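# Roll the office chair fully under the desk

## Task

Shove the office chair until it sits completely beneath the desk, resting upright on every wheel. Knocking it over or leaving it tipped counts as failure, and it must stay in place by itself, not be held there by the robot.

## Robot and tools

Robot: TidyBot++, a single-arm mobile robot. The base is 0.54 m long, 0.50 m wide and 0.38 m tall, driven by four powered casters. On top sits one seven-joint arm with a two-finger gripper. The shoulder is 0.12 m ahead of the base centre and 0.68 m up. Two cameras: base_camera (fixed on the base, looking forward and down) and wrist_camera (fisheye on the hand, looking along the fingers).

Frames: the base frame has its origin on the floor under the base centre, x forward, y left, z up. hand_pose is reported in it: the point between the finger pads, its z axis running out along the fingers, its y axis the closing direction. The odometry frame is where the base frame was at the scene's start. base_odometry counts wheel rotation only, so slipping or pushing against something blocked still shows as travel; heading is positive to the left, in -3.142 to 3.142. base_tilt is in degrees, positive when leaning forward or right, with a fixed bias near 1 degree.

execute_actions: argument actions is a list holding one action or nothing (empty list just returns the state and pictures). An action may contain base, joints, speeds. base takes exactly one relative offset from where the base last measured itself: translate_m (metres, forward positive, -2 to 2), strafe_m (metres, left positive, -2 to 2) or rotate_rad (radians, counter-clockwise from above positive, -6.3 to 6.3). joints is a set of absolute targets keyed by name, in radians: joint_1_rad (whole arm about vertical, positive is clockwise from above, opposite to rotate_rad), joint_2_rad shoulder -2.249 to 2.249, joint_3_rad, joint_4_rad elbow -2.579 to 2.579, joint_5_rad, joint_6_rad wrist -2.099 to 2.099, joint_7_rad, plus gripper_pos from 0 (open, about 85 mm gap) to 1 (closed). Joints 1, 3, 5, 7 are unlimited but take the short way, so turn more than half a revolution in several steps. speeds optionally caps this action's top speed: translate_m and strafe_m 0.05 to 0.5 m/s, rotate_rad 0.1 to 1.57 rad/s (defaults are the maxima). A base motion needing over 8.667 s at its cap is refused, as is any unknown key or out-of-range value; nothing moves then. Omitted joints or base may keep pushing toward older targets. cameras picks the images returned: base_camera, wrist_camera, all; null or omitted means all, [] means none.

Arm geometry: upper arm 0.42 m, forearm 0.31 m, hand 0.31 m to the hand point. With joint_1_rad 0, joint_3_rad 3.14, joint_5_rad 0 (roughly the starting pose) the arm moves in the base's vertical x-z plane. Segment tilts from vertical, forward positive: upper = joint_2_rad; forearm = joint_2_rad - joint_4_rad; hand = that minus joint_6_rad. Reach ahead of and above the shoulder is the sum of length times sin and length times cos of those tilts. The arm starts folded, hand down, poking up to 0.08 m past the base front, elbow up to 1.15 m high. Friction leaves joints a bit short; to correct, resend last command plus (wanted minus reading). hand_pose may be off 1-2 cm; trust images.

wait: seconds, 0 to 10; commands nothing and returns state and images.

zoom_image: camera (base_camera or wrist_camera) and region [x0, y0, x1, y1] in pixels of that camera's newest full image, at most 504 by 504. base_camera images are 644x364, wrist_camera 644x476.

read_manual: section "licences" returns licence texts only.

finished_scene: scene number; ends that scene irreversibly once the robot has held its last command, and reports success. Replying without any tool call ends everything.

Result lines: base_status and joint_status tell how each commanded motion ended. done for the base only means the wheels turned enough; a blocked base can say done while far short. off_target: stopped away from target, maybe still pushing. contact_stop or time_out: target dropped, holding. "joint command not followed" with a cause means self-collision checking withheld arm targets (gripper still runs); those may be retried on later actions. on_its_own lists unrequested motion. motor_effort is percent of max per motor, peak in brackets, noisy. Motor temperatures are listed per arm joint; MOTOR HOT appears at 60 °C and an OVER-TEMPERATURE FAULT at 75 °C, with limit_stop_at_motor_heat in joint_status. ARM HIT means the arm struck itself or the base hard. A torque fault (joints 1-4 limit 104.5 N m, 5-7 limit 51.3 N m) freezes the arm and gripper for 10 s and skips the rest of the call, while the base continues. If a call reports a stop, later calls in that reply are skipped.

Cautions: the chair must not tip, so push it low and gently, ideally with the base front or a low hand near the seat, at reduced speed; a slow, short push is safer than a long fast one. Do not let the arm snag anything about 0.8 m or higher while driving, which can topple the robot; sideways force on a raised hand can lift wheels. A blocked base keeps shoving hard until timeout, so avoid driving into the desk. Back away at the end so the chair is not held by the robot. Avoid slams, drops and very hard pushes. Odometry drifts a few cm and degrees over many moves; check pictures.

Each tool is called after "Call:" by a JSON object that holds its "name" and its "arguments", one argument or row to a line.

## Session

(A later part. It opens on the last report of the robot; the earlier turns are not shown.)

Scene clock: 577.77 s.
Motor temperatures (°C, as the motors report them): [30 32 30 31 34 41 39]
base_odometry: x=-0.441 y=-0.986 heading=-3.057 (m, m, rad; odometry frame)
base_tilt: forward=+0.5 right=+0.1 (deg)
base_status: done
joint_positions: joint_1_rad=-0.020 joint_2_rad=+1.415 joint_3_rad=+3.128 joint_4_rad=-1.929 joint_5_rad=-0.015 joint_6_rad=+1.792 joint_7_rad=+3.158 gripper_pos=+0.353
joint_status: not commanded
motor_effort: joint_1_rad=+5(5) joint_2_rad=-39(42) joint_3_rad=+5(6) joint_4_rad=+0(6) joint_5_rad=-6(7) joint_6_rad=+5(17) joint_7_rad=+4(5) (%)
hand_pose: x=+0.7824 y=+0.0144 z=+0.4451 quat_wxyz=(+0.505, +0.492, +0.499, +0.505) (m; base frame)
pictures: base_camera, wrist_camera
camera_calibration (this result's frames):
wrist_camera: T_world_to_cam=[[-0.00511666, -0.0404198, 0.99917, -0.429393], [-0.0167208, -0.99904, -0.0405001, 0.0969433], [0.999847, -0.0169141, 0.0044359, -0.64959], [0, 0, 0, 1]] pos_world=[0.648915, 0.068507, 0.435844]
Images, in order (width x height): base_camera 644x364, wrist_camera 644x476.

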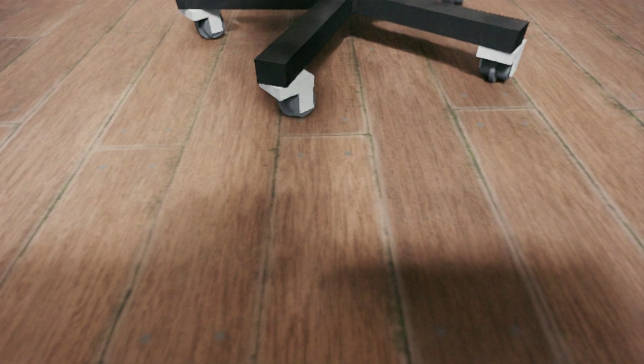

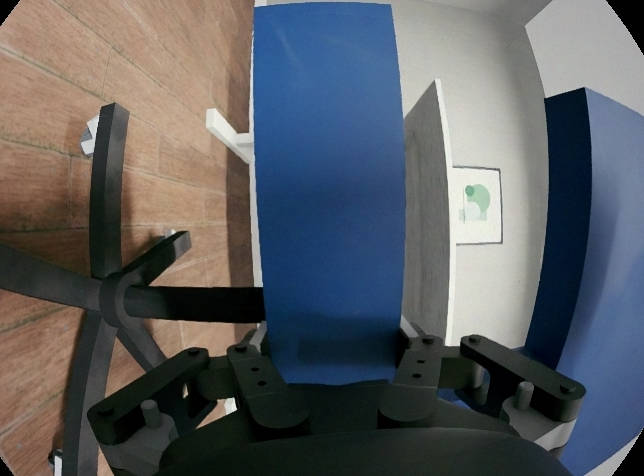

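Call:
{"name": "execute_actions", "arguments": {
  "actions": [
    {"joints": {"gripper_pos": 0.0}}
  ],
  "cameras": []
}}

Call:
{"name": "execute_actions", "arguments": {
  "actions": [
    {"base": {"translate_m": 0.025}, "speeds": {"translate_m": 0.1}}
  ]
}}

Scene clock: 645.80 s.
Motor temperatures (°C, as the motors report them): [30 33 30 31 34 41 39]
base_odometry: x=-0.441 y=-0.986 heading=-3.057 (m, m, rad; odometry frame)
base_tilt: forward=+0.5 right=+0.0 (deg)
base_status: not commanded
joint_positions: joint_1_rad=+0.000 joint_2_rad=+1.415 joint_3_rad=+3.138 joint_4_rad=-1.936 joint_5_rad=-0.015 joint_6_rad=+1.792 joint_7_rad=+3.158 gripper_pos=+0.000
joint_status: all done
motor_effort: joint_1_rad=-1(5) joint_2_rad=-39(42) joint_3_rad=+0(5) joint_4_rad=+2(3) joint_5_rad=+0(7) joint_6_rad=+7(9) joint_7_rad=+0(4) (%)
hand_pose: x=+0.7804 y=-0.0024 z=+0.4432 quat_wxyz=(+0.511, +0.497, +0.497, +0.495) (m; base frame)
pictures: none
No camera images: the call's "cameras" was empty. Leave "cameras" out to get every camera's image.

Scene clock: 646.57 s.
Motor temperatures (°C, as the motors report them): [30 33 30 31 34 41 39]
base_odometry: x=-0.467 y=-0.988 heading=-3.057 (m, m, rad; odometry frame)
base_tilt: forward=+0.5 right=+0.1 (deg)
base_status: done
joint_positions: joint_1_rad=+0.000 joint_2_rad=+1.415 joint_3_rad=+3.138 joint_4_rad=-1.938 joint_5_rad=-0.015 joint_6_rad=+1.792 joint_7_rad=+3.158 gripper_pos=+0.000
joint_status: not commanded
motor_effort: joint_1_rad=-2(3) joint_2_rad=-38(39) joint_3_rad=+0(1) joint_4_rad=+1(2) joint_5_rad=-1(0) joint_6_rad=+7(7) joint_7_rad=+0(0) (%)
hand_pose: x=+0.7798 y=-0.0024 z=+0.4428 quat_wxyz=(+0.510, +0.497, +0.498, +0.495) (m; base frame)
pictures: base_camera, wrist_camera
camera_calibration (this result's frames):
wrist_camera: T_world_to_cam=[[0.003097, -0.0311423, 0.99951, -0.434313], [-0.0389923, -0.998759, -0.030998, 0.093193], [0.999235, -0.0388772, -0.00430747, -0.642975], [0, 0, 0, 1]] pos_world=[0.647461, 0.0545548, 0.43422]
Images, in order (width x height): base_camera 644x364, wrist_camera 644x476.

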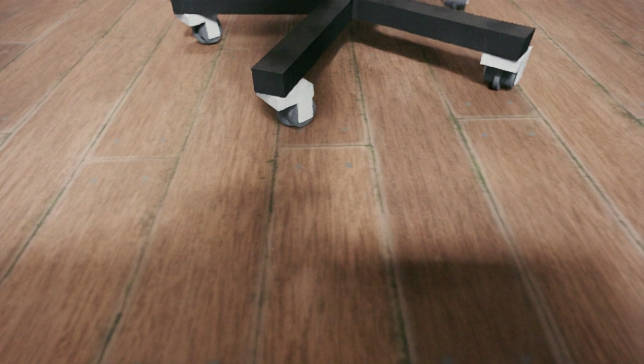

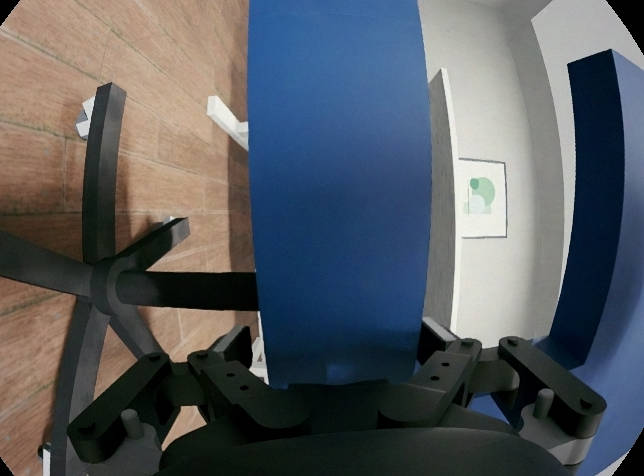

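Call:
{"name": "execute_actions", "arguments": {
  "actions": [
    {"joints": {"gripper_pos": 1.0}}
  ],
  "cameras": []
}}

Call:
{"name": "execute_actions", "arguments": {
  "actions": [
    {"base": {"translate_m": 0.25}, "speeds": {"translate_m": 0.15}}
  ]
}}

Scene clock: 654.33 s.
Motor temperatures (°C, as the motors report them): [30 33 30 31 34 41 39]
base_odometry: x=-0.466 y=-0.988 heading=-3.057 (m, m, rad; odometry frame)
base_tilt: forward=+0.4 right=+0.1 (deg)
base_status: not commanded
joint_positions: joint_1_rad=+0.001 joint_2_rad=+1.413 joint_3_rad=+3.137 joint_4_rad=-1.940 joint_5_rad=-0.015 joint_6_rad=+1.797 joint_7_rad=+3.158 gripper_pos=+0.342
joint_status: gripper_pos off_target (ended at +0.342, target +1.000)
motor_effort: joint_1_rad=-2(4) joint_2_rad=-38(41) joint_3_rad=+2(3) joint_4_rad=+2(6) joint_5_rad=-1(2) joint_6_rad=+8(9) joint_7_rad=+4(4) (%)
hand_pose: x=+0.7797 y=-0.0024 z=+0.4451 quat_wxyz=(+0.511, +0.496, +0.496, +0.496) (m; base frame)
pictures: none
No camera images: the call's "cameras" was empty. Leave "cameras" out to get every camera's image.

Scene clock: 656.67 s.
Motor temperatures (°C, as the motors report them): [30 33 30 31 34 41 39]
base_odometry: x=-0.716 y=-1.009 heading=-3.058 (m, m, rad; odometry frame)
base_tilt: forward=+0.5 right=+0.1 (deg)
base_status: done
joint_positions: joint_1_rad=-0.021 joint_2_rad=+1.416 joint_3_rad=+3.134 joint_4_rad=-1.959 joint_5_rad=-0.015 joint_6_rad=+1.819 joint_7_rad=+3.158 gripper_pos=+0.342
joint_status: not commanded
motor_effort: joint_1_rad=+3(5) joint_2_rad=-37(44) joint_3_rad=+3(4) joint_4_rad=+4(11) joint_5_rad=-5(6) joint_6_rad=+10(12) joint_7_rad=+3(6) (%)
hand_pose: x=+0.7729 y=+0.0127 z=+0.4451 quat_wxyz=(+0.505, +0.492, +0.501, +0.502) (m; base frame)
pictures: base_camera, wrist_camera
camera_calibration (this result's frames):
wrist_camera: T_world_to_cam=[[-0.000224192, -0.0345532, 0.999403, -0.433529], [-0.0171457, -0.999256, -0.034552, 0.0927709], [0.999853, -0.0171432, -0.000368414, -0.637992], [0, 0, 0, 1]] pos_world=[0.639391, 0.0667848, 0.43624]
Images, in order (width x height): base_camera 644x364, wrist_camera 644x476.

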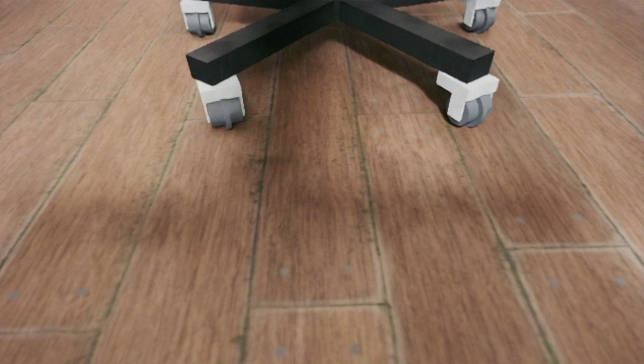

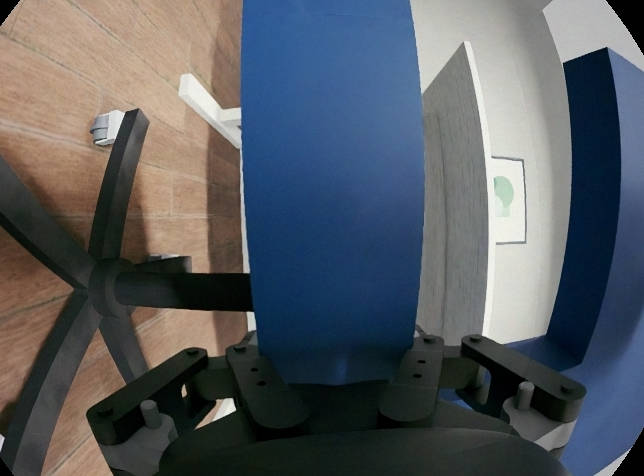

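Call:
{"name": "execute_actions", "arguments": {
  "actions": [
    {"joints": {"gripper_pos": 0.3}}
  ],
  "cameras": []
}}

Call:
{"name": "execute_actions", "arguments": {
  "actions": [
    {"base": {"translate_m": 0.1}, "speeds": {"translate_m": 0.1}}
  ]
}}

Scene clock: 715.57 s.
Motor temperatures (°C, as the motors report them): [30 33 30 31 34 41 39]
base_odometry: x=-0.716 y=-1.009 heading=-3.058 (m, m, rad; odometry frame)
base_tilt: forward=+0.5 right=+0.1 (deg)
base_status: not commanded
joint_positions: joint_1_rad=-0.009 joint_2_rad=+1.417 joint_3_rad=+3.135 joint_4_rad=-1.953 joint_5_rad=-0.015 joint_6_rad=+1.819 joint_7_rad=+3.158 gripper_pos=+0.300
joint_status: all done
motor_effort: joint_1_rad=-1(3) joint_2_rad=-39(39) joint_3_rad=+0(3) joint_4_rad=+1(3) joint_5_rad=-1(5) joint_6_rad=+8(10) joint_7_rad=+0(2) (%)
hand_pose: x=+0.7746 y=+0.0049 z=+0.4458 quat_wxyz=(+0.509, +0.493, +0.498, +0.500) (m; base frame)
pictures: none
No camera images: the call's "cameras" was empty. Leave "cameras" out to get every camera's image.

Scene clock: 717.23 s.
Motor temperatures (°C, as the motors report them): [30 33 30 31 34 41 39]
base_odometry: x=-0.816 y=-1.017 heading=-3.058 (m, m, rad; odometry frame)
base_tilt: forward=+0.5 right=+0.1 (deg)
base_status: done
joint_positions: joint_1_rad=-0.018 joint_2_rad=+1.420 joint_3_rad=+3.135 joint_4_rad=-1.956 joint_5_rad=-0.015 joint_6_rad=+1.826 joint_7_rad=+3.158 gripper_pos=+0.300
joint_status: not commanded
motor_effort: joint_1_rad=+1(5) joint_2_rad=-40(45) joint_3_rad=+1(3) joint_4_rad=+4(11) joint_5_rad=-3(6) joint_6_rad=+7(11) joint_7_rad=+0(1) (%)
hand_pose: x=+0.7731 y=+0.0104 z=+0.4457 quat_wxyz=(+0.508, +0.491, +0.499, +0.503) (m; base frame)
pictures: base_camera, wrist_camera
camera_calibration (this result's frames):
wrist_camera: T_world_to_cam=[[-0.00719187, -0.0332952, 0.99942, -0.428839], [-0.0200654, -0.999239, -0.0334335, 0.0922108], [0.999773, -0.0202942, 0.00651832, -0.641208], [0, 0, 0, 1]] pos_world=[0.639829, 0.0648496, 0.435853]
Images, in order (width x height): base_camera 644x364, wrist_camera 644x476.

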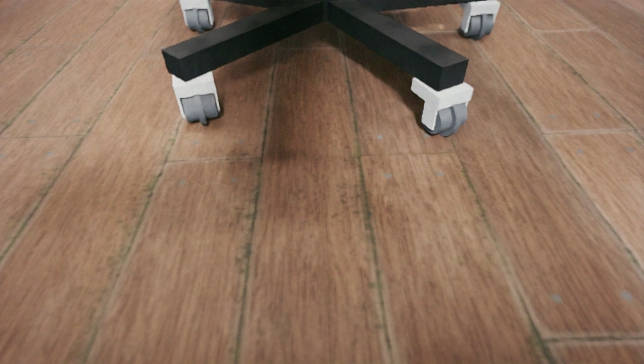

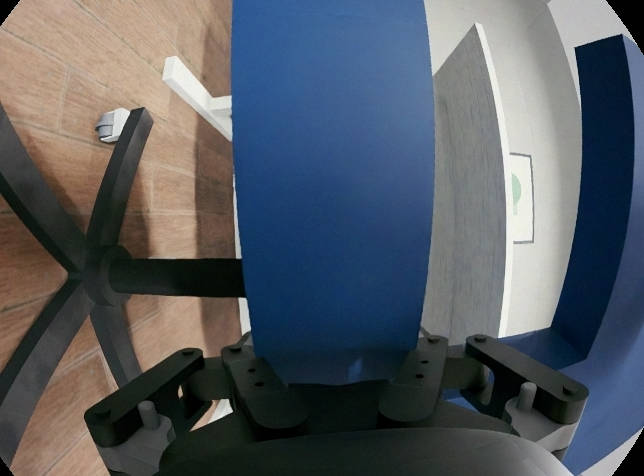

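Call:
{"name": "execute_actions", "arguments": {
  "actions": [
    {"joints": {"gripper_pos": 1.0}}
  ],
  "cameras": []
}}

Call:
{"name": "execute_actions", "arguments": {
  "actions": [
    {"base": {"strafe_m": 0.09}, "speeds": {"strafe_m": 0.08}}
  ]
}}

Scene clock: 744.60 s.
Motor temperatures (°C, as the motors report them): [30 33 30 31 34 41 39]
base_odometry: x=-0.815 y=-1.017 heading=-3.058 (m, m, rad; odometry frame)
base_tilt: forward=+0.5 right=+0.1 (deg)
base_status: not commanded
joint_positions: joint_1_rad=-0.018 joint_2_rad=+1.420 joint_3_rad=+3.132 joint_4_rad=-1.958 joint_5_rad=-0.015 joint_6_rad=+1.826 joint_7_rad=+3.158 gripper_pos=+0.334
joint_status: gripper_pos off_target (ended at +0.334, target +1.000)
motor_effort: joint_1_rad=+2(4) joint_2_rad=-39(43) joint_3_rad=+2(5) joint_4_rad=+4(7) joint_5_rad=-3(6) joint_6_rad=+8(8) joint_7_rad=+2(5) (%)
hand_pose: x=+0.7726 y=+0.0113 z=+0.4455 quat_wxyz=(+0.506, +0.492, +0.499, +0.503) (m; base frame)
pictures: none
No camera images: the call's "cameras" was empty. Leave "cameras" out to get every camera's image.

Scene clock: 746.23 s.
Motor temperatures (°C, as the motors report them): [30 33 30 31 34 41 39]
base_odometry: x=-0.808 y=-1.107 heading=-3.059 (m, m, rad; odometry frame)
base_tilt: forward=+0.5 right=+0.1 (deg)
base_status: done
joint_positions: joint_1_rad=+0.035 joint_2_rad=+1.418 joint_3_rad=+3.135 joint_4_rad=-1.945 joint_5_rad=-0.037 joint_6_rad=+1.811 joint_7_rad=+3.158 gripper_pos=+0.341
joint_status: not commanded
motor_effort: joint_1_rad=-9(11) joint_2_rad=-37(43) joint_3_rad=-1(2) joint_4_rad=+0(6) joint_5_rad=+5(7) joint_6_rad=+13(13) joint_7_rad=+4(6) (%)
hand_pose: x=+0.7762 y=-0.0310 z=+0.4453 quat_wxyz=(+0.527, +0.508, +0.482, +0.482) (m; base frame)
pictures: base_camera, wrist_camera
camera_calibration (this result's frames):
wrist_camera: T_world_to_cam=[[-0.00769358, -0.0281117, 0.999575, -0.429279], [-0.0938846, -0.995169, -0.0287104, 0.106261], [0.995553, -0.0940656, 0.00501716, -0.643429], [0, 0, 0, 1]] pos_world=[0.647241, 0.0331553, 0.435376]
Images, in order (width x height): base_camera 644x364, wrist_camera 644x476.

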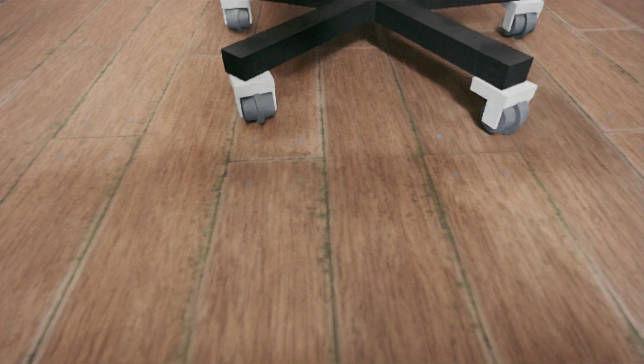

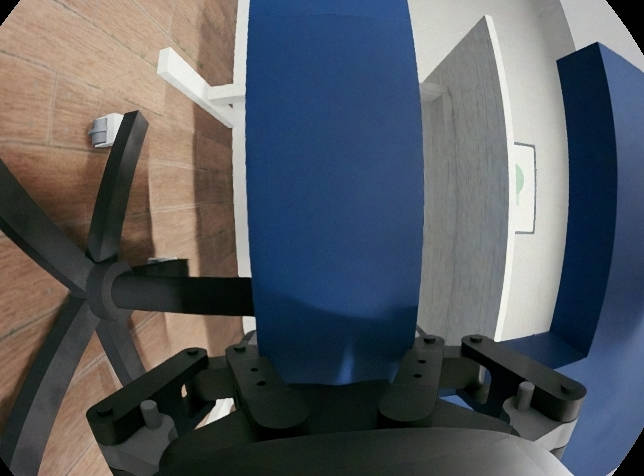

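Call:
{"name": "execute_actions", "arguments": {
  "actions": [
    {"base": {"rotate_rad": -0.09}, "speeds": {"rotate_rad": 0.3}}
  ],
  "cameras": []
}}

Call:
{"name": "execute_actions", "arguments": {
  "actions": [
    {"base": {"strafe_m": 0.09}, "speeds": {"strafe_m": 0.1}}
  ],
  "cameras": []
}}

Call:
{"name": "execute_actions", "arguments": {
  "actions": [
    {"base": {"rotate_rad": -0.1}, "speeds": {"rotate_rad": 0.3}}
  ],
  "cameras": []
}}

Call:
{"name": "execute_actions", "arguments": {
  "actions": [
    {"base": {"strafe_m": 0.04}, "speeds": {"strafe_m": 0.1}}
  ]
}}

Scene clock: 825.60 s.
Motor temperatures (°C, as the motors report them): [30 33 30 31 34 41 39]
base_odometry: x=-0.808 y=-1.107 heading=+3.135 (m, m, rad; odometry frame)
base_tilt: forward=+0.5 right=+0.1 (deg)
base_status: done
joint_positions: joint_1_rad=-0.041 joint_2_rad=+1.417 joint_3_rad=+3.130 joint_4_rad=-1.947 joint_5_rad=-0.024 joint_6_rad=+1.811 joint_7_rad=+3.158 gripper_pos=+0.341
joint_status: not commanded
motor_effort: joint_1_rad=+7(7) joint_2_rad=-37(39) joint_3_rad=+3(4) joint_4_rad=+4(5) joint_5_rad=-7(8) joint_6_rad=+5(12) joint_7_rad=+0(5) (%)
hand_pose: x=+0.7761 y=+0.0250 z=+0.4451 quat_wxyz=(+0.502, +0.488, +0.503, +0.507) (m; base frame)
pictures: none
No camera images: the call's "cameras" was empty. Leave "cameras" out to get every camera's image.

Scene clock: 827.03 s.
Motor temperatures (°C, as the motors report them): [30 33 30 31 34 41 39]
base_odometry: x=-0.809 y=-1.197 heading=+3.134 (m, m, rad; odometry frame)
base_tilt: forward=+0.5 right=+0.1 (deg)
base_status: done
joint_positions: joint_1_rad=+0.041 joint_2_rad=+1.417 joint_3_rad=+3.135 joint_4_rad=-1.941 joint_5_rad=-0.034 joint_6_rad=+1.806 joint_7_rad=+3.158 gripper_pos=+0.342
joint_status: not commanded
motor_effort: joint_1_rad=-9(11) joint_2_rad=-38(40) joint_3_rad=+0(2) joint_4_rad=+0(4) joint_5_rad=+5(6) joint_6_rad=+14(13) joint_7_rad=+5(8) (%)
hand_pose: x=+0.7776 y=-0.0337 z=+0.4454 quat_wxyz=(+0.527, +0.509, +0.481, +0.481) (m; base frame)
pictures: none
No camera images: the call's "cameras" was empty. Leave "cameras" out to get every camera's image.

Scene clock: 827.83 s.
Motor temperatures (°C, as the motors report them): [30 33 30 31 34 41 39]
base_odometry: x=-0.809 y=-1.197 heading=+3.035 (m, m, rad; odometry frame)
base_tilt: forward=+0.5 right=+0.1 (deg)
base_status: done
joint_positions: joint_1_rad=-0.044 joint_2_rad=+1.417 joint_3_rad=+3.129 joint_4_rad=-1.943 joint_5_rad=-0.020 joint_6_rad=+1.806 joint_7_rad=+3.158 gripper_pos=+0.342
joint_status: not commanded
motor_effort: joint_1_rad=+7(8) joint_2_rad=-38(40) joint_3_rad=+4(4) joint_4_rad=+4(4) joint_5_rad=-8(8) joint_6_rad=+6(13) joint_7_rad=+1(6) (%)
hand_pose: x=+0.7773 y=+0.0286 z=+0.4452 quat_wxyz=(+0.500, +0.487, +0.504, +0.509) (m; base frame)
pictures: none
No camera images: the call's "cameras" was empty. Leave "cameras" out to get every camera's image.

Scene clock: 828.77 s.
Motor temperatures (°C, as the motors report them): [30 33 30 31 34 41 39]
base_odometry: x=-0.813 y=-1.237 heading=+3.034 (m, m, rad; odometry frame)
base_tilt: forward=+0.5 right=+0.0 (deg)
base_status: done
joint_positions: joint_1_rad=-0.003 joint_2_rad=+1.416 joint_3_rad=+3.131 joint_4_rad=-1.942 joint_5_rad=-0.020 joint_6_rad=+1.806 joint_7_rad=+3.158 gripper_pos=+0.342
joint_status: not commanded
motor_effort: joint_1_rad=-2(4) joint_2_rad=-39(39) joint_3_rad=+1(3) joint_4_rad=+1(3) joint_5_rad=+0(7) joint_6_rad=+10(11) joint_7_rad=+2(3) (%)
hand_pose: x=+0.7782 y=+0.0012 z=+0.4453 quat_wxyz=(+0.511, +0.496, +0.494, +0.498) (m; base frame)
pictures: base_camera, wrist_camera
camera_calibration (this result's frames):
wrist_camera: T_world_to_cam=[[-0.00545443, -0.036825, 0.999307, -0.430028], [-0.0379216, -0.998595, -0.0370057, 0.0986343], [0.999266, -0.0380971, 0.00405031, -0.644897], [0, 0, 0, 1]] pos_world=[0.645818, 0.0580913, 0.435992]
Images, in order (width x height): base_camera 644x364, wrist_camera 644x476.

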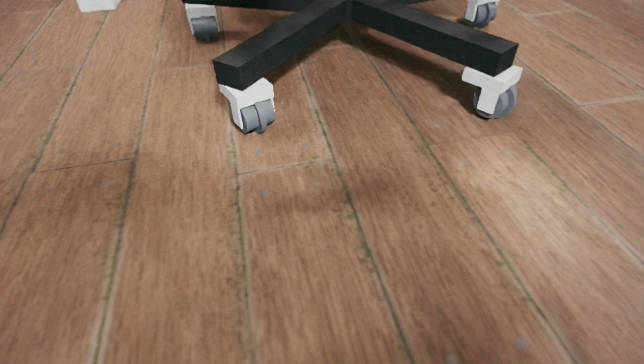

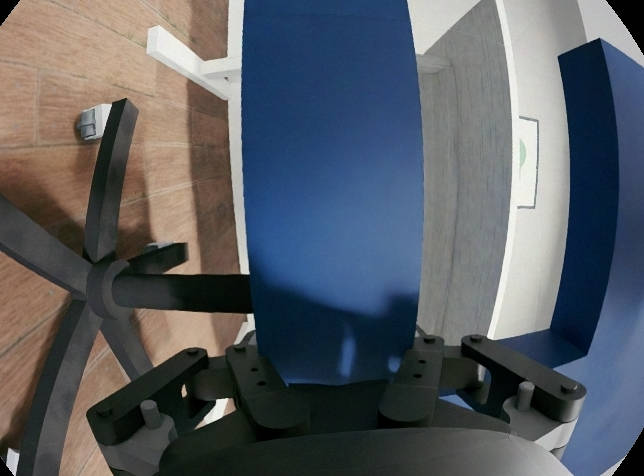

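Call:
{"name": "execute_actions", "arguments": {
  "actions": [
    {"base": {"translate_m": 0.35}, "speeds": {"translate_m": 0.15}}
  ]
}}

Scene clock: 852.07 s.
Motor temperatures (°C, as the motors report them): [30 33 30 31 34 41 39]
base_odometry: x=-1.161 y=-1.200 heading=+3.035 (m, m, rad; odometry frame)
base_tilt: forward=+0.5 right=+0.1 (deg)
base_status: done
joint_positions: joint_1_rad=-0.053 joint_2_rad=+1.419 joint_3_rad=+3.124 joint_4_rad=-1.956 joint_5_rad=+0.002 joint_6_rad=+1.821 joint_7_rad=+3.158 gripper_pos=+0.342
joint_status: not commanded
motor_effort: joint_1_rad=+10(12) joint_2_rad=-38(45) joint_3_rad=+5(6) joint_4_rad=+1(9) joint_5_rad=-10(12) joint_6_rad=+10(12) joint_7_rad=+2(3) (%)
hand_pose: x=+0.7722 y=+0.0422 z=+0.4453 quat_wxyz=(+0.489, +0.482, +0.509, +0.519) (m; base frame)
pictures: base_camera, wrist_camera
camera_calibration (this result's frames):
wrist_camera: T_world_to_cam=[[-0.00117146, -0.048096, 0.998842, -0.431172], [0.0332984, -0.998291, -0.0480304, 0.0892136], [0.999445, 0.0332036, 0.00277098, -0.639999], [0, 0, 0, 1]] pos_world=[0.636168, 0.0895737, 0.436731]
Images, in order (width x height): base_camera 644x364, wrist_camera 644x476.

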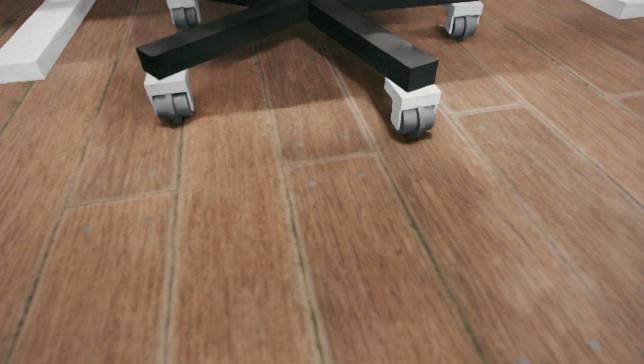

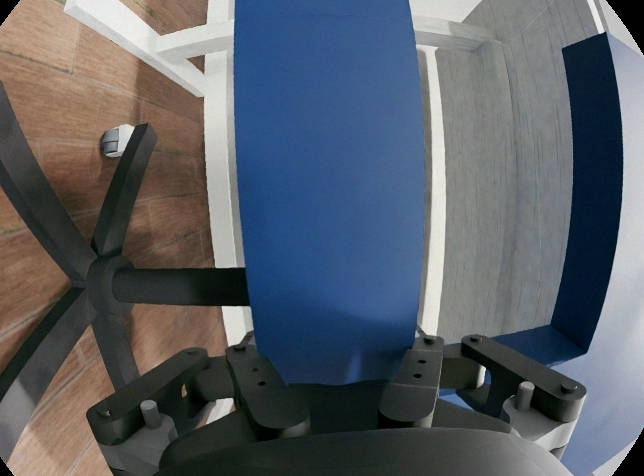

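Call:
{"name": "execute_actions", "arguments": {
  "actions": [
    {"base": {"rotate_rad": 0.14}, "speeds": {"rotate_rad": 0.25}}
  ],
  "cameras": []
}}

Call:
{"name": "execute_actions", "arguments": {
  "actions": [
    {"base": {"strafe_m": -0.035}, "speeds": {"strafe_m": 0.1}}
  ]
}}

Scene clock: 896.20 s.
Motor temperatures (°C, as the motors report them): [30 33 30 31 34 41 39]
base_odometry: x=-1.161 y=-1.199 heading=-3.110 (m, m, rad; odometry frame)
base_tilt: forward=+0.5 right=+0.0 (deg)
base_status: done
joint_positions: joint_1_rad=+0.044 joint_2_rad=+1.418 joint_3_rad=+3.132 joint_4_rad=-1.953 joint_5_rad=-0.039 joint_6_rad=+1.818 joint_7_rad=+3.156 gripper_pos=+0.342
joint_status: not commanded
motor_effort: joint_1_rad=-10(13) joint_2_rad=-38(40) joint_3_rad=-1(3) joint_4_rad=+3(5) joint_5_rad=+6(9) joint_6_rad=+12(12) joint_7_rad=+5(9) (%)
hand_pose: x=+0.7734 y=-0.0362 z=+0.4452 quat_wxyz=(+0.528, +0.512, +0.479, +0.480) (m; base frame)
pictures: none
No camera images: the call's "cameras" was empty. Leave "cameras" out to get every camera's image.

Scene clock: 897.07 s.
Motor temperatures (°C, as the motors report them): [30 33 30 31 34 41 39]
base_odometry: x=-1.163 y=-1.164 heading=-3.109 (m, m, rad; odometry frame)
base_tilt: forward=+0.5 right=+0.1 (deg)
base_status: done
joint_positions: joint_1_rad=+0.008 joint_2_rad=+1.417 joint_3_rad=+3.132 joint_4_rad=-1.957 joint_5_rad=-0.039 joint_6_rad=+1.818 joint_7_rad=+3.156 gripper_pos=+0.342
joint_status: not commanded
motor_effort: joint_1_rad=-1(8) joint_2_rad=-38(39) joint_3_rad=+3(4) joint_4_rad=+4(6) joint_5_rad=-2(5) joint_6_rad=+6(11) joint_7_rad=+6(5) (%)
hand_pose: x=+0.7734 y=-0.0125 z=+0.4450 quat_wxyz=(+0.518, +0.504, +0.489, +0.489) (m; base frame)
pictures: base_camera, wrist_camera
camera_calibration (this result's frames):
wrist_camera: T_world_to_cam=[[-0.00314672, -0.0324043, 0.99947, -0.432055], [-0.0681619, -0.997143, -0.0325435, 0.10617], [0.997669, -0.0682282, 0.000928995, -0.638377], [0, 0, 0, 1]] pos_world=[0.642767, 0.0483114, 0.435874]
Images, in order (width x height): base_camera 644x364, wrist_camera 644x476.

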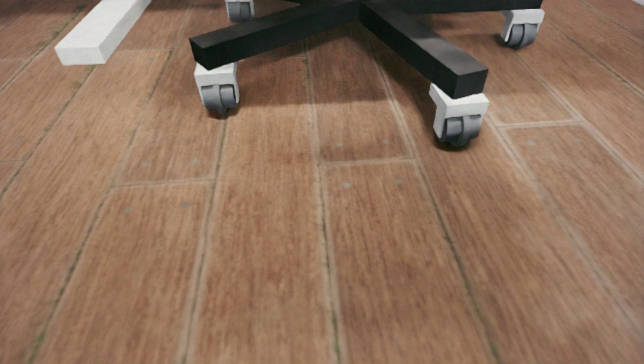

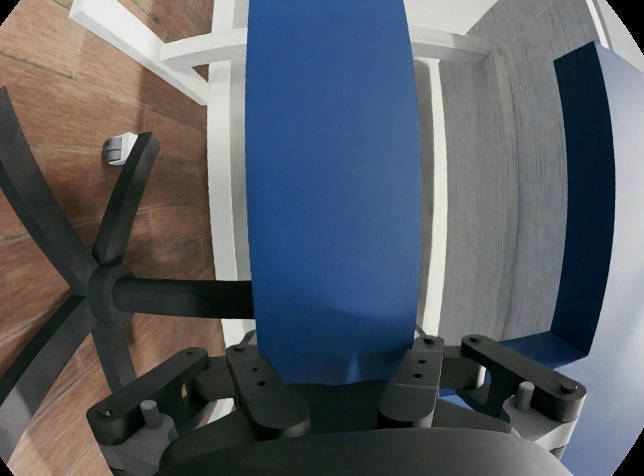

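Call:
{"name": "execute_actions", "arguments": {
  "actions": [
    {"base": {"translate_m": 0.15}, "speeds": {"translate_m": 0.1}}
  ]
}}

Scene clock: 903.63 s.
Motor temperatures (°C, as the motors report them): [30 33 30 31 34 41 39]
base_odometry: x=-1.313 y=-1.169 heading=-3.109 (m, m, rad; odometry frame)
base_tilt: forward=+0.5 right=+0.1 (deg)
base_status: done
joint_positions: joint_1_rad=+0.000 joint_2_rad=+1.418 joint_3_rad=+3.132 joint_4_rad=-1.952 joint_5_rad=-0.039 joint_6_rad=+1.817 joint_7_rad=+3.156 gripper_pos=+0.342
joint_status: not commanded
motor_effort: joint_1_rad=+0(2) joint_2_rad=-39(42) joint_3_rad=+4(5) joint_4_rad=+3(9) joint_5_rad=-3(4) joint_6_rad=+11(13) joint_7_rad=+5(6) (%)
hand_pose: x=+0.7746 y=-0.0070 z=+0.4454 quat_wxyz=(+0.517, +0.501, +0.490, +0.492) (m; base frame)
pictures: base_camera, wrist_camera
camera_calibration (this result's frames):
wrist_camera: T_world_to_cam=[[-0.00570546, -0.0328944, 0.999443, -0.430207], [-0.0599727, -0.997648, -0.0331777, 0.105617], [0.998184, -0.0601285, 0.00371928, -0.640815], [0, 0, 0, 1]] pos_world=[0.64353, 0.0526859, 0.435855]
Images, in order (width x height): base_camera 644x364, wrist_camera 644x476.

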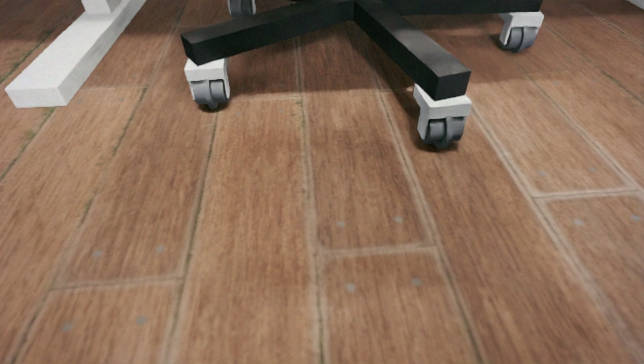

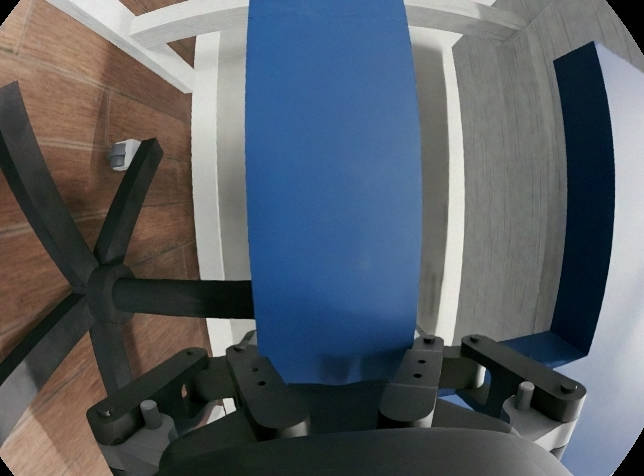

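Call:
{"name": "zoom_image", "arguments": {
  "camera": "wrist_camera",
  "region": [400, 0, 644, 200]
}}

Region (400, 0, 644, 200) of wrist_camera's 644x476 image, scaled by 2.066; it fills the top 413 rows of this view, and the rest is white.

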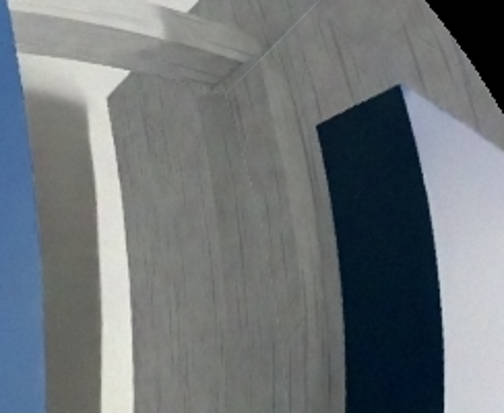

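Call:
{"name": "execute_actions", "arguments": {
  "actions": [
    {"base": {"translate_m": 0.06}, "speeds": {"translate_m": 0.06}}
  ]
}}

Scene clock: 960.17 s.
Motor temperatures (°C, as the motors report them): [30 33 30 31 34 41 39]
base_odometry: x=-1.369 y=-1.171 heading=-3.110 (m, m, rad; odometry frame)
base_tilt: forward=+0.5 right=+0.0 (deg)
base_status: translate_m time_out (by the wheels' count: +0.056 of +0.060)
joint_positions: joint_1_rad=-0.001 joint_2_rad=+1.443 joint_3_rad=+3.131 joint_4_rad=-2.102 joint_5_rad=-0.039 joint_6_rad=+1.961 joint_7_rad=+3.155 gripper_pos=+0.342
joint_status: not commanded
motor_effort: joint_1_rad=-3(2) joint_2_rad=-42(45) joint_3_rad=+5(5) joint_4_rad=+29(33) joint_5_rad=+0(4) joint_6_rad=-13(22) joint_7_rad=+8(9) (%)
hand_pose: x=+0.7242 y=-0.0060 z=+0.4428 quat_wxyz=(+0.510, +0.507, +0.499, +0.484) (m; base frame)
pictures: base_camera, wrist_camera
camera_calibration (this result's frames):
wrist_camera: T_world_to_cam=[[0.02447, -0.0295725, 0.999263, -0.449606], [-0.0584246, -0.997896, -0.0281013, 0.100214], [0.997992, -0.0576939, -0.0261463, -0.57702], [0, 0, 0, 1]] pos_world=[0.592719, 0.0534165, 0.437004]
Images, in order (width x height): base_camera 644x364, wrist_camera 644x476.

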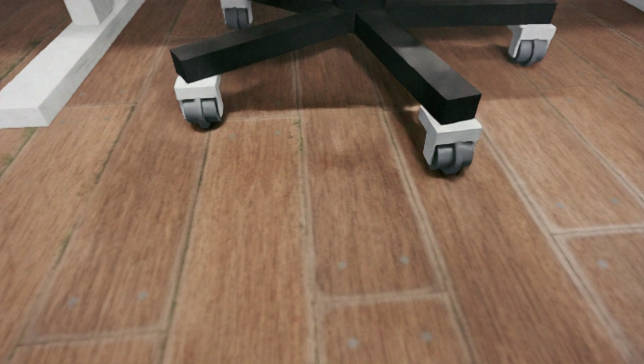

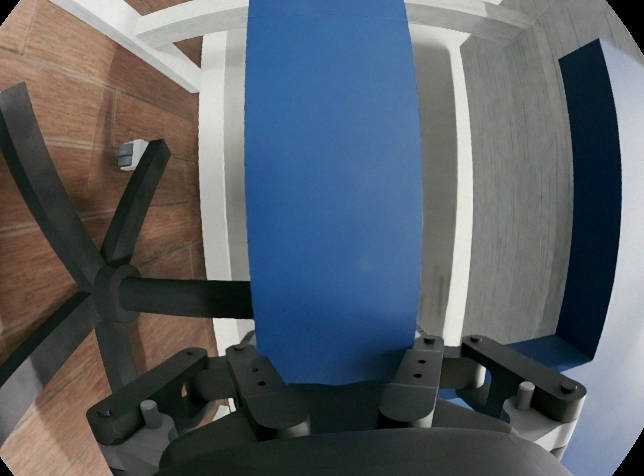

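Call:
{"name": "execute_actions", "arguments": {
  "actions": [
    {"base": {"translate_m": -0.045}, "speeds": {"translate_m": 0.1}}
  ]
}}

Scene clock: 963.73 s.
Motor temperatures (°C, as the motors report them): [30 33 30 31 34 41 39]
base_odometry: x=-1.324 y=-1.169 heading=-3.110 (m, m, rad; odometry frame)
base_tilt: forward=+0.5 right=+0.1 (deg)
base_status: done
joint_positions: joint_1_rad=-0.001 joint_2_rad=+1.416 joint_3_rad=+3.130 joint_4_rad=-1.977 joint_5_rad=-0.039 joint_6_rad=+1.831 joint_7_rad=+3.155 gripper_pos=+0.342
joint_status: not commanded
motor_effort: joint_1_rad=-1(1) joint_2_rad=-36(40) joint_3_rad=+4(5) joint_4_rad=+8(27) joint_5_rad=-1(2) joint_6_rad=+8(14) joint_7_rad=+4(8) (%)
hand_pose: x=+0.7676 y=-0.0059 z=+0.4448 quat_wxyz=(+0.514, +0.503, +0.492, +0.490) (m; base frame)
pictures: base_camera, wrist_camera
camera_calibration (this result's frames):
wrist_camera: T_world_to_cam=[[0.00365314, -0.034722, 0.99939, -0.436799], [-0.0589124, -0.997669, -0.0344469, 0.106107], [0.998256, -0.0587507, -0.00569018, -0.629665], [0, 0, 0, 1]] pos_world=[0.636414, 0.0536994, 0.436605]
Images, in order (width x height): base_camera 644x364, wrist_camera 644x476.

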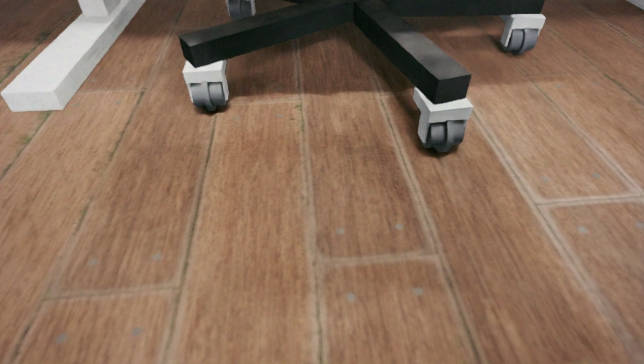

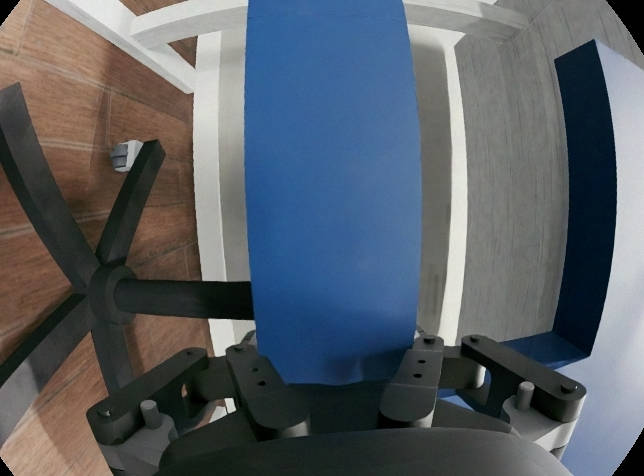

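Call:
{"name": "execute_actions", "arguments": {
  "actions": [
    {"joints": {"gripper_pos": 0.0}}
  ],
  "cameras": []
}}

Call:
{"name": "execute_actions", "arguments": {
  "actions": [
    {"base": {"translate_m": -0.45}}
  ],
  "cameras": []
}}

Call:
{"name": "execute_actions", "arguments": {
  "actions": [
    {"joints": {"joint_1_rad": -0.35, "joint_2_rad": 0.3, "joint_4_rad": -2.2, "joint_6_rad": 0.9, "joint_7_rad": 1.57, "joint_5_rad": 0.0}}
  ]
}}

Scene clock: 973.30 s.
Motor temperatures (°C, as the motors report them): [30 33 30 31 34 41 39]
base_odometry: x=-1.324 y=-1.169 heading=-3.110 (m, m, rad; odometry frame)
base_tilt: forward=+0.5 right=+0.1 (deg)
base_status: not commanded
joint_positions: joint_1_rad=-0.001 joint_2_rad=+1.416 joint_3_rad=+3.136 joint_4_rad=-1.942 joint_5_rad=-0.039 joint_6_rad=+1.831 joint_7_rad=+3.155 gripper_pos=+0.000
joint_status: all done
motor_effort: joint_1_rad=-1(0) joint_2_rad=-39(41) joint_3_rad=+0(3) joint_4_rad=+2(8) joint_5_rad=+0(2) joint_6_rad=+7(8) joint_7_rad=+1(4) (%)
hand_pose: x=+0.7779 y=-0.0078 z=+0.4529 quat_wxyz=(+0.524, +0.494, +0.484, +0.497) (m; base frame)
pictures: none
No camera images: the call's "cameras" was empty. Leave "cameras" out to get every camera's image.

Scene clock: 975.77 s.
Motor temperatures (°C, as the motors report them): [30 33 30 31 34 41 39]
base_odometry: x=-0.874 y=-1.155 heading=-3.111 (m, m, rad; odometry frame)
base_tilt: forward=+0.5 right=+0.1 (deg)
base_status: done
joint_positions: joint_1_rad=-0.001 joint_2_rad=+1.416 joint_3_rad=+3.136 joint_4_rad=-1.944 joint_5_rad=-0.039 joint_6_rad=+1.831 joint_7_rad=+3.155 gripper_pos=+0.000
joint_status: not commanded
motor_effort: joint_1_rad=-1(0) joint_2_rad=-38(40) joint_3_rad=+0(0) joint_4_rad=+1(3) joint_5_rad=-1(0) joint_6_rad=+7(8) joint_7_rad=+1(0) (%)
hand_pose: x=+0.7774 y=-0.0078 z=+0.4526 quat_wxyz=(+0.523, +0.494, +0.485, +0.497) (m; base frame)
pictures: none
No camera images: the call's "cameras" was empty. Leave "cameras" out to get every camera's image.

Scene clock: 978.23 s.
Motor temperatures (°C, as the motors report them): [30 33 30 31 34 41 39]
base_odometry: x=-0.874 y=-1.155 heading=-3.111 (m, m, rad; odometry frame)
base_tilt: forward=+0.4 right=+0.1 (deg)
base_status: not commanded
joint_positions: joint_1_rad=-0.337 joint_2_rad=+0.305 joint_3_rad=+3.136 joint_4_rad=-2.188 joint_5_rad=-0.039 joint_6_rad=+0.938 joint_7_rad=+1.606 gripper_pos=+0.000
joint_status: all done
motor_effort: joint_1_rad=-2(3) joint_2_rad=-26(42) joint_3_rad=+1(0) joint_4_rad=+15(16) joint_5_rad=+0(0) joint_6_rad=+8(8) joint_7_rad=+1(0) (%)
hand_pose: x=+0.7127 y=+0.2025 z=+0.8377 quat_wxyz=(-0.107, +0.692, +0.112, +0.705) (m; base frame)
pictures: base_camera, wrist_camera
camera_calibration (this result's frames):
wrist_camera: T_world_to_cam=[[0.319003, -0.94703, -0.0370394, 0.00616438], [-0.0194174, 0.0325424, -0.999282, 0.895753], [0.947555, 0.319493, -0.00800771, -0.598887], [0, 0, 0, 1]] pos_world=[0.582905, 0.168028, 0.890542]
Images, in order (width x height): base_camera 644x364, wrist_camera 644x476.

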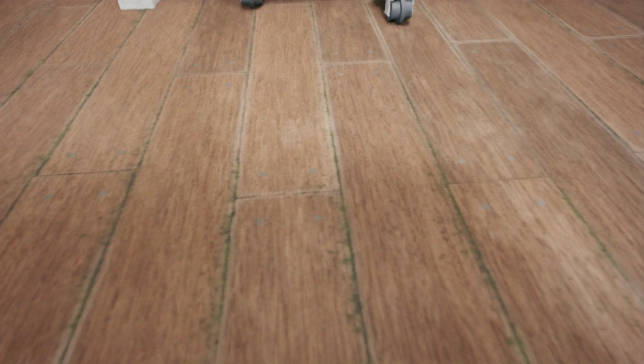

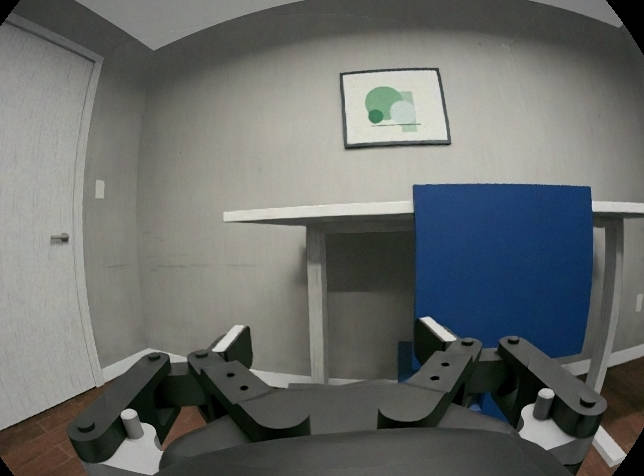

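Call:
{"name": "zoom_image", "arguments": {
  "camera": "wrist_camera",
  "region": [340, 160, 644, 400]
}}

Region (340, 160, 644, 400) of wrist_camera's 644x476 image, scaled by 1.658; it fills the top 398 rows of this view, and the rest is white.

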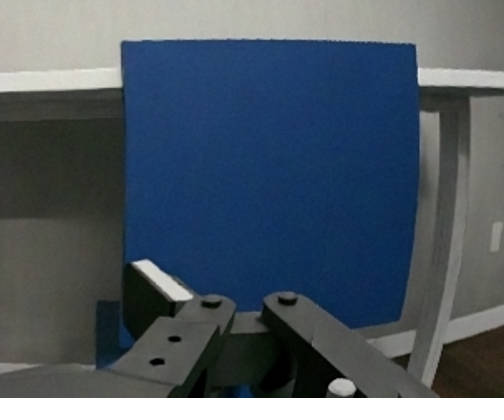

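Call:
{"name": "execute_actions", "arguments": {
  "actions": [
    {"joints": {"joint_1_rad": -0.75, "joint_2_rad": 0.75, "joint_4_rad": -1.55, "joint_6_rad": 0.75, "joint_5_rad": 0.0, "joint_3_rad": 3.14}}
  ],
  "cameras": ["wrist_camera"]
}}

Scene clock: 1008.50 s.
Motor temperatures (°C, as the motors report them): [30 33 30 31 34 41 39]
base_odometry: x=-0.874 y=-1.155 heading=-3.111 (m, m, rad; odometry frame)
base_tilt: forward=+0.5 right=+0.0 (deg)
base_status: not commanded
joint_positions: joint_1_rad=-0.745 joint_2_rad=+0.745 joint_3_rad=+3.136 joint_4_rad=-1.562 joint_5_rad=-0.039 joint_6_rad=+0.787 joint_7_rad=+1.606 gripper_pos=+0.000
joint_status: all done
motor_effort: joint_1_rad=-1(3) joint_2_rad=-43(44) joint_3_rad=+0(1) joint_4_rad=+18(17) joint_5_rad=+0(1) joint_6_rad=+7(8) joint_7_rad=+0(1) (%)
hand_pose: x=+0.7316 y=+0.5587 z=+0.7957 quat_wxyz=(-0.255, +0.644, +0.244, +0.678) (m; base frame)
pictures: wrist_camera
camera_calibration (this result's frames):
wrist_camera: T_world_to_cam=[[0.670908, -0.740232, -0.0440231, -0.0315092], [-0.0097147, 0.0505881, -0.998672, 0.824904], [0.741477, 0.670445, 0.0267489, -0.803865], [0, 0, 0, 1]] pos_world=[0.6252, 0.473893, 0.843924]
Images, in order (width x height): wrist_camera 644x476.

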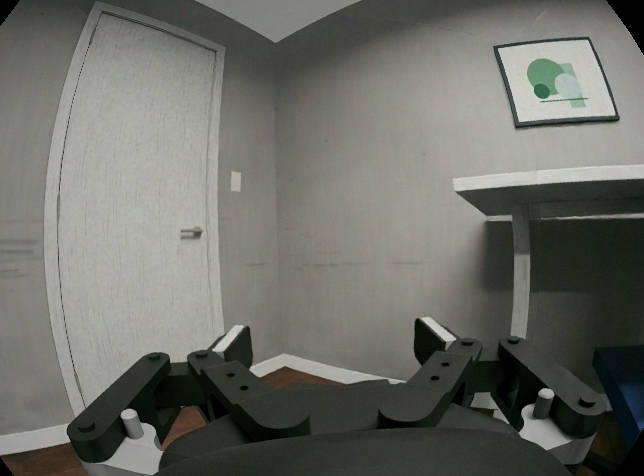

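Call:
{"name": "execute_actions", "arguments": {
  "actions": [
    {"joints": {"joint_5_rad": 1.3}}
  ],
  "cameras": ["wrist_camera"]
}}

Scene clock: 1014.13 s.
Motor temperatures (°C, as the motors report them): [30 33 30 31 34 41 39]
base_odometry: x=-0.874 y=-1.155 heading=-3.111 (m, m, rad; odometry frame)
base_tilt: forward=+0.5 right=+0.0 (deg)
base_status: not commanded
joint_positions: joint_1_rad=-0.745 joint_2_rad=+0.746 joint_3_rad=+3.136 joint_4_rad=-1.558 joint_5_rad=+1.282 joint_6_rad=+0.787 joint_7_rad=+1.606 gripper_pos=+0.000
joint_status: all done
motor_effort: joint_1_rad=-1(3) joint_2_rad=-41(43) joint_3_rad=-2(3) joint_4_rad=+16(18) joint_5_rad=-5(5) joint_6_rad=+4(8) joint_7_rad=+1(1) (%)
hand_pose: x=+0.5045 y=+0.6487 z=+0.6803 quat_wxyz=(-0.191, +0.281, +0.762, +0.551) (m; base frame)
pictures: wrist_camera
camera_calibration (this result's frames):
wrist_camera: T_world_to_cam=[[0.674429, 0.236867, 0.699313, -0.958926], [0.737791, -0.252711, -0.625941, 0.268996], [0.0284594, 0.9381, -0.345193, -0.253655], [0, 0, 0, 1]] pos_world=[0.455484, 0.533069, 0.751406]
Images, in order (width x height): wrist_camera 644x476.

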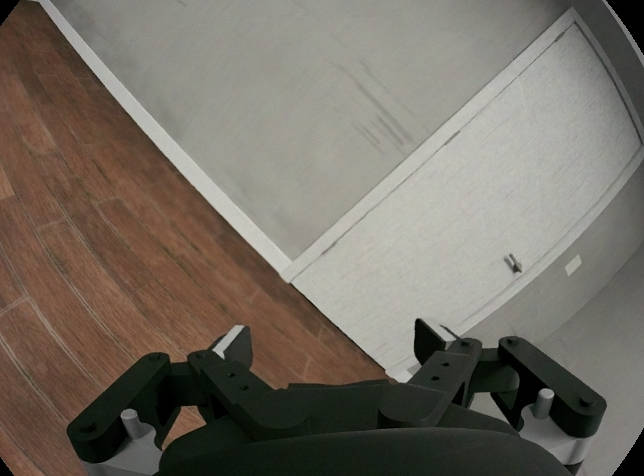

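Call:
{"name": "execute_actions", "arguments": {
  "actions": [
    {"joints": {"joint_5_rad": -0.9}}
  ],
  "cameras": ["wrist_camera"]
}}

Scene clock: 1020.63 s.
Motor temperatures (°C, as the motors report them): [30 33 30 31 34 41 39]
base_odometry: x=-0.874 y=-1.155 heading=-3.111 (m, m, rad; odometry frame)
base_tilt: forward=+0.5 right=+0.0 (deg)
base_status: not commanded
joint_positions: joint_1_rad=-0.746 joint_2_rad=+0.747 joint_3_rad=+3.136 joint_4_rad=-1.556 joint_5_rad=-0.883 joint_6_rad=+0.787 joint_7_rad=+1.606 gripper_pos=+0.000
joint_status: all done
motor_effort: joint_1_rad=-2(4) joint_2_rad=-43(43) joint_3_rad=+2(2) joint_4_rad=+17(18) joint_5_rad=+3(6) joint_6_rad=+6(7) joint_7_rad=+1(0) (%)
hand_pose: x=+0.8029 y=+0.4057 z=+0.7375 quat_wxyz=(-0.241, +0.738, -0.158, +0.610) (m; base frame)
pictures: wrist_camera
camera_calibration (this result's frames):
wrist_camera: T_world_to_cam=[[0.0642701, -0.806061, -0.588332, 0.720041], [-0.231467, 0.561432, -0.794492, 0.595424], [0.970717, 0.187242, -0.150493, -0.609902], [0, 0, 0, 1]] pos_world=[0.683587, 0.360306, 0.804896]
Images, in order (width x height): wrist_camera 644x476.

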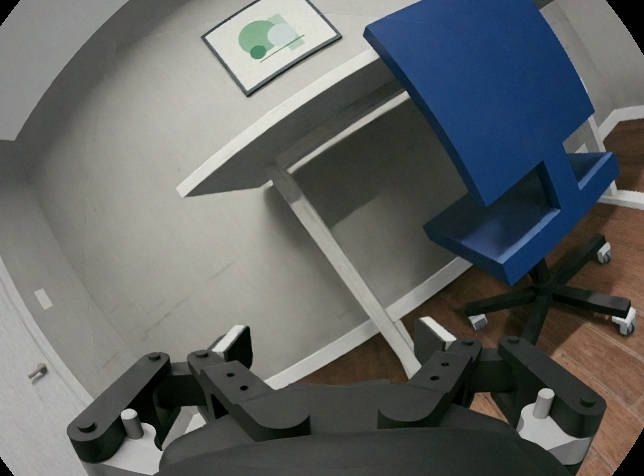

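Call:
{"name": "zoom_image", "arguments": {
  "camera": "wrist_camera",
  "region": [320, 0, 644, 340]
}}

Region (320, 0, 644, 340) of wrist_camera's 644x476 image, scaled by 1.482; it fills the left 480 columns of this view, and the rest is white.

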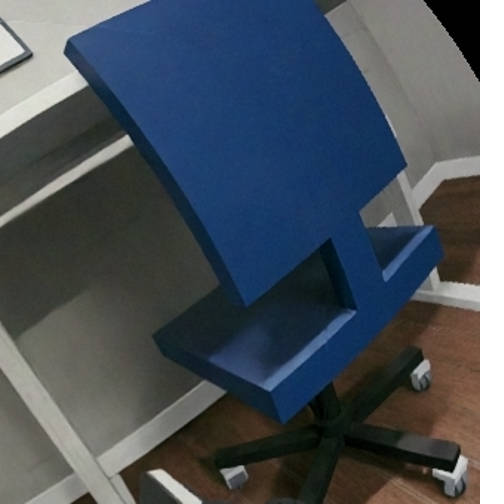

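Call:
{"name": "finished_scene", "arguments": {
  "scene": 1
}}

The scene is finished: the task was done.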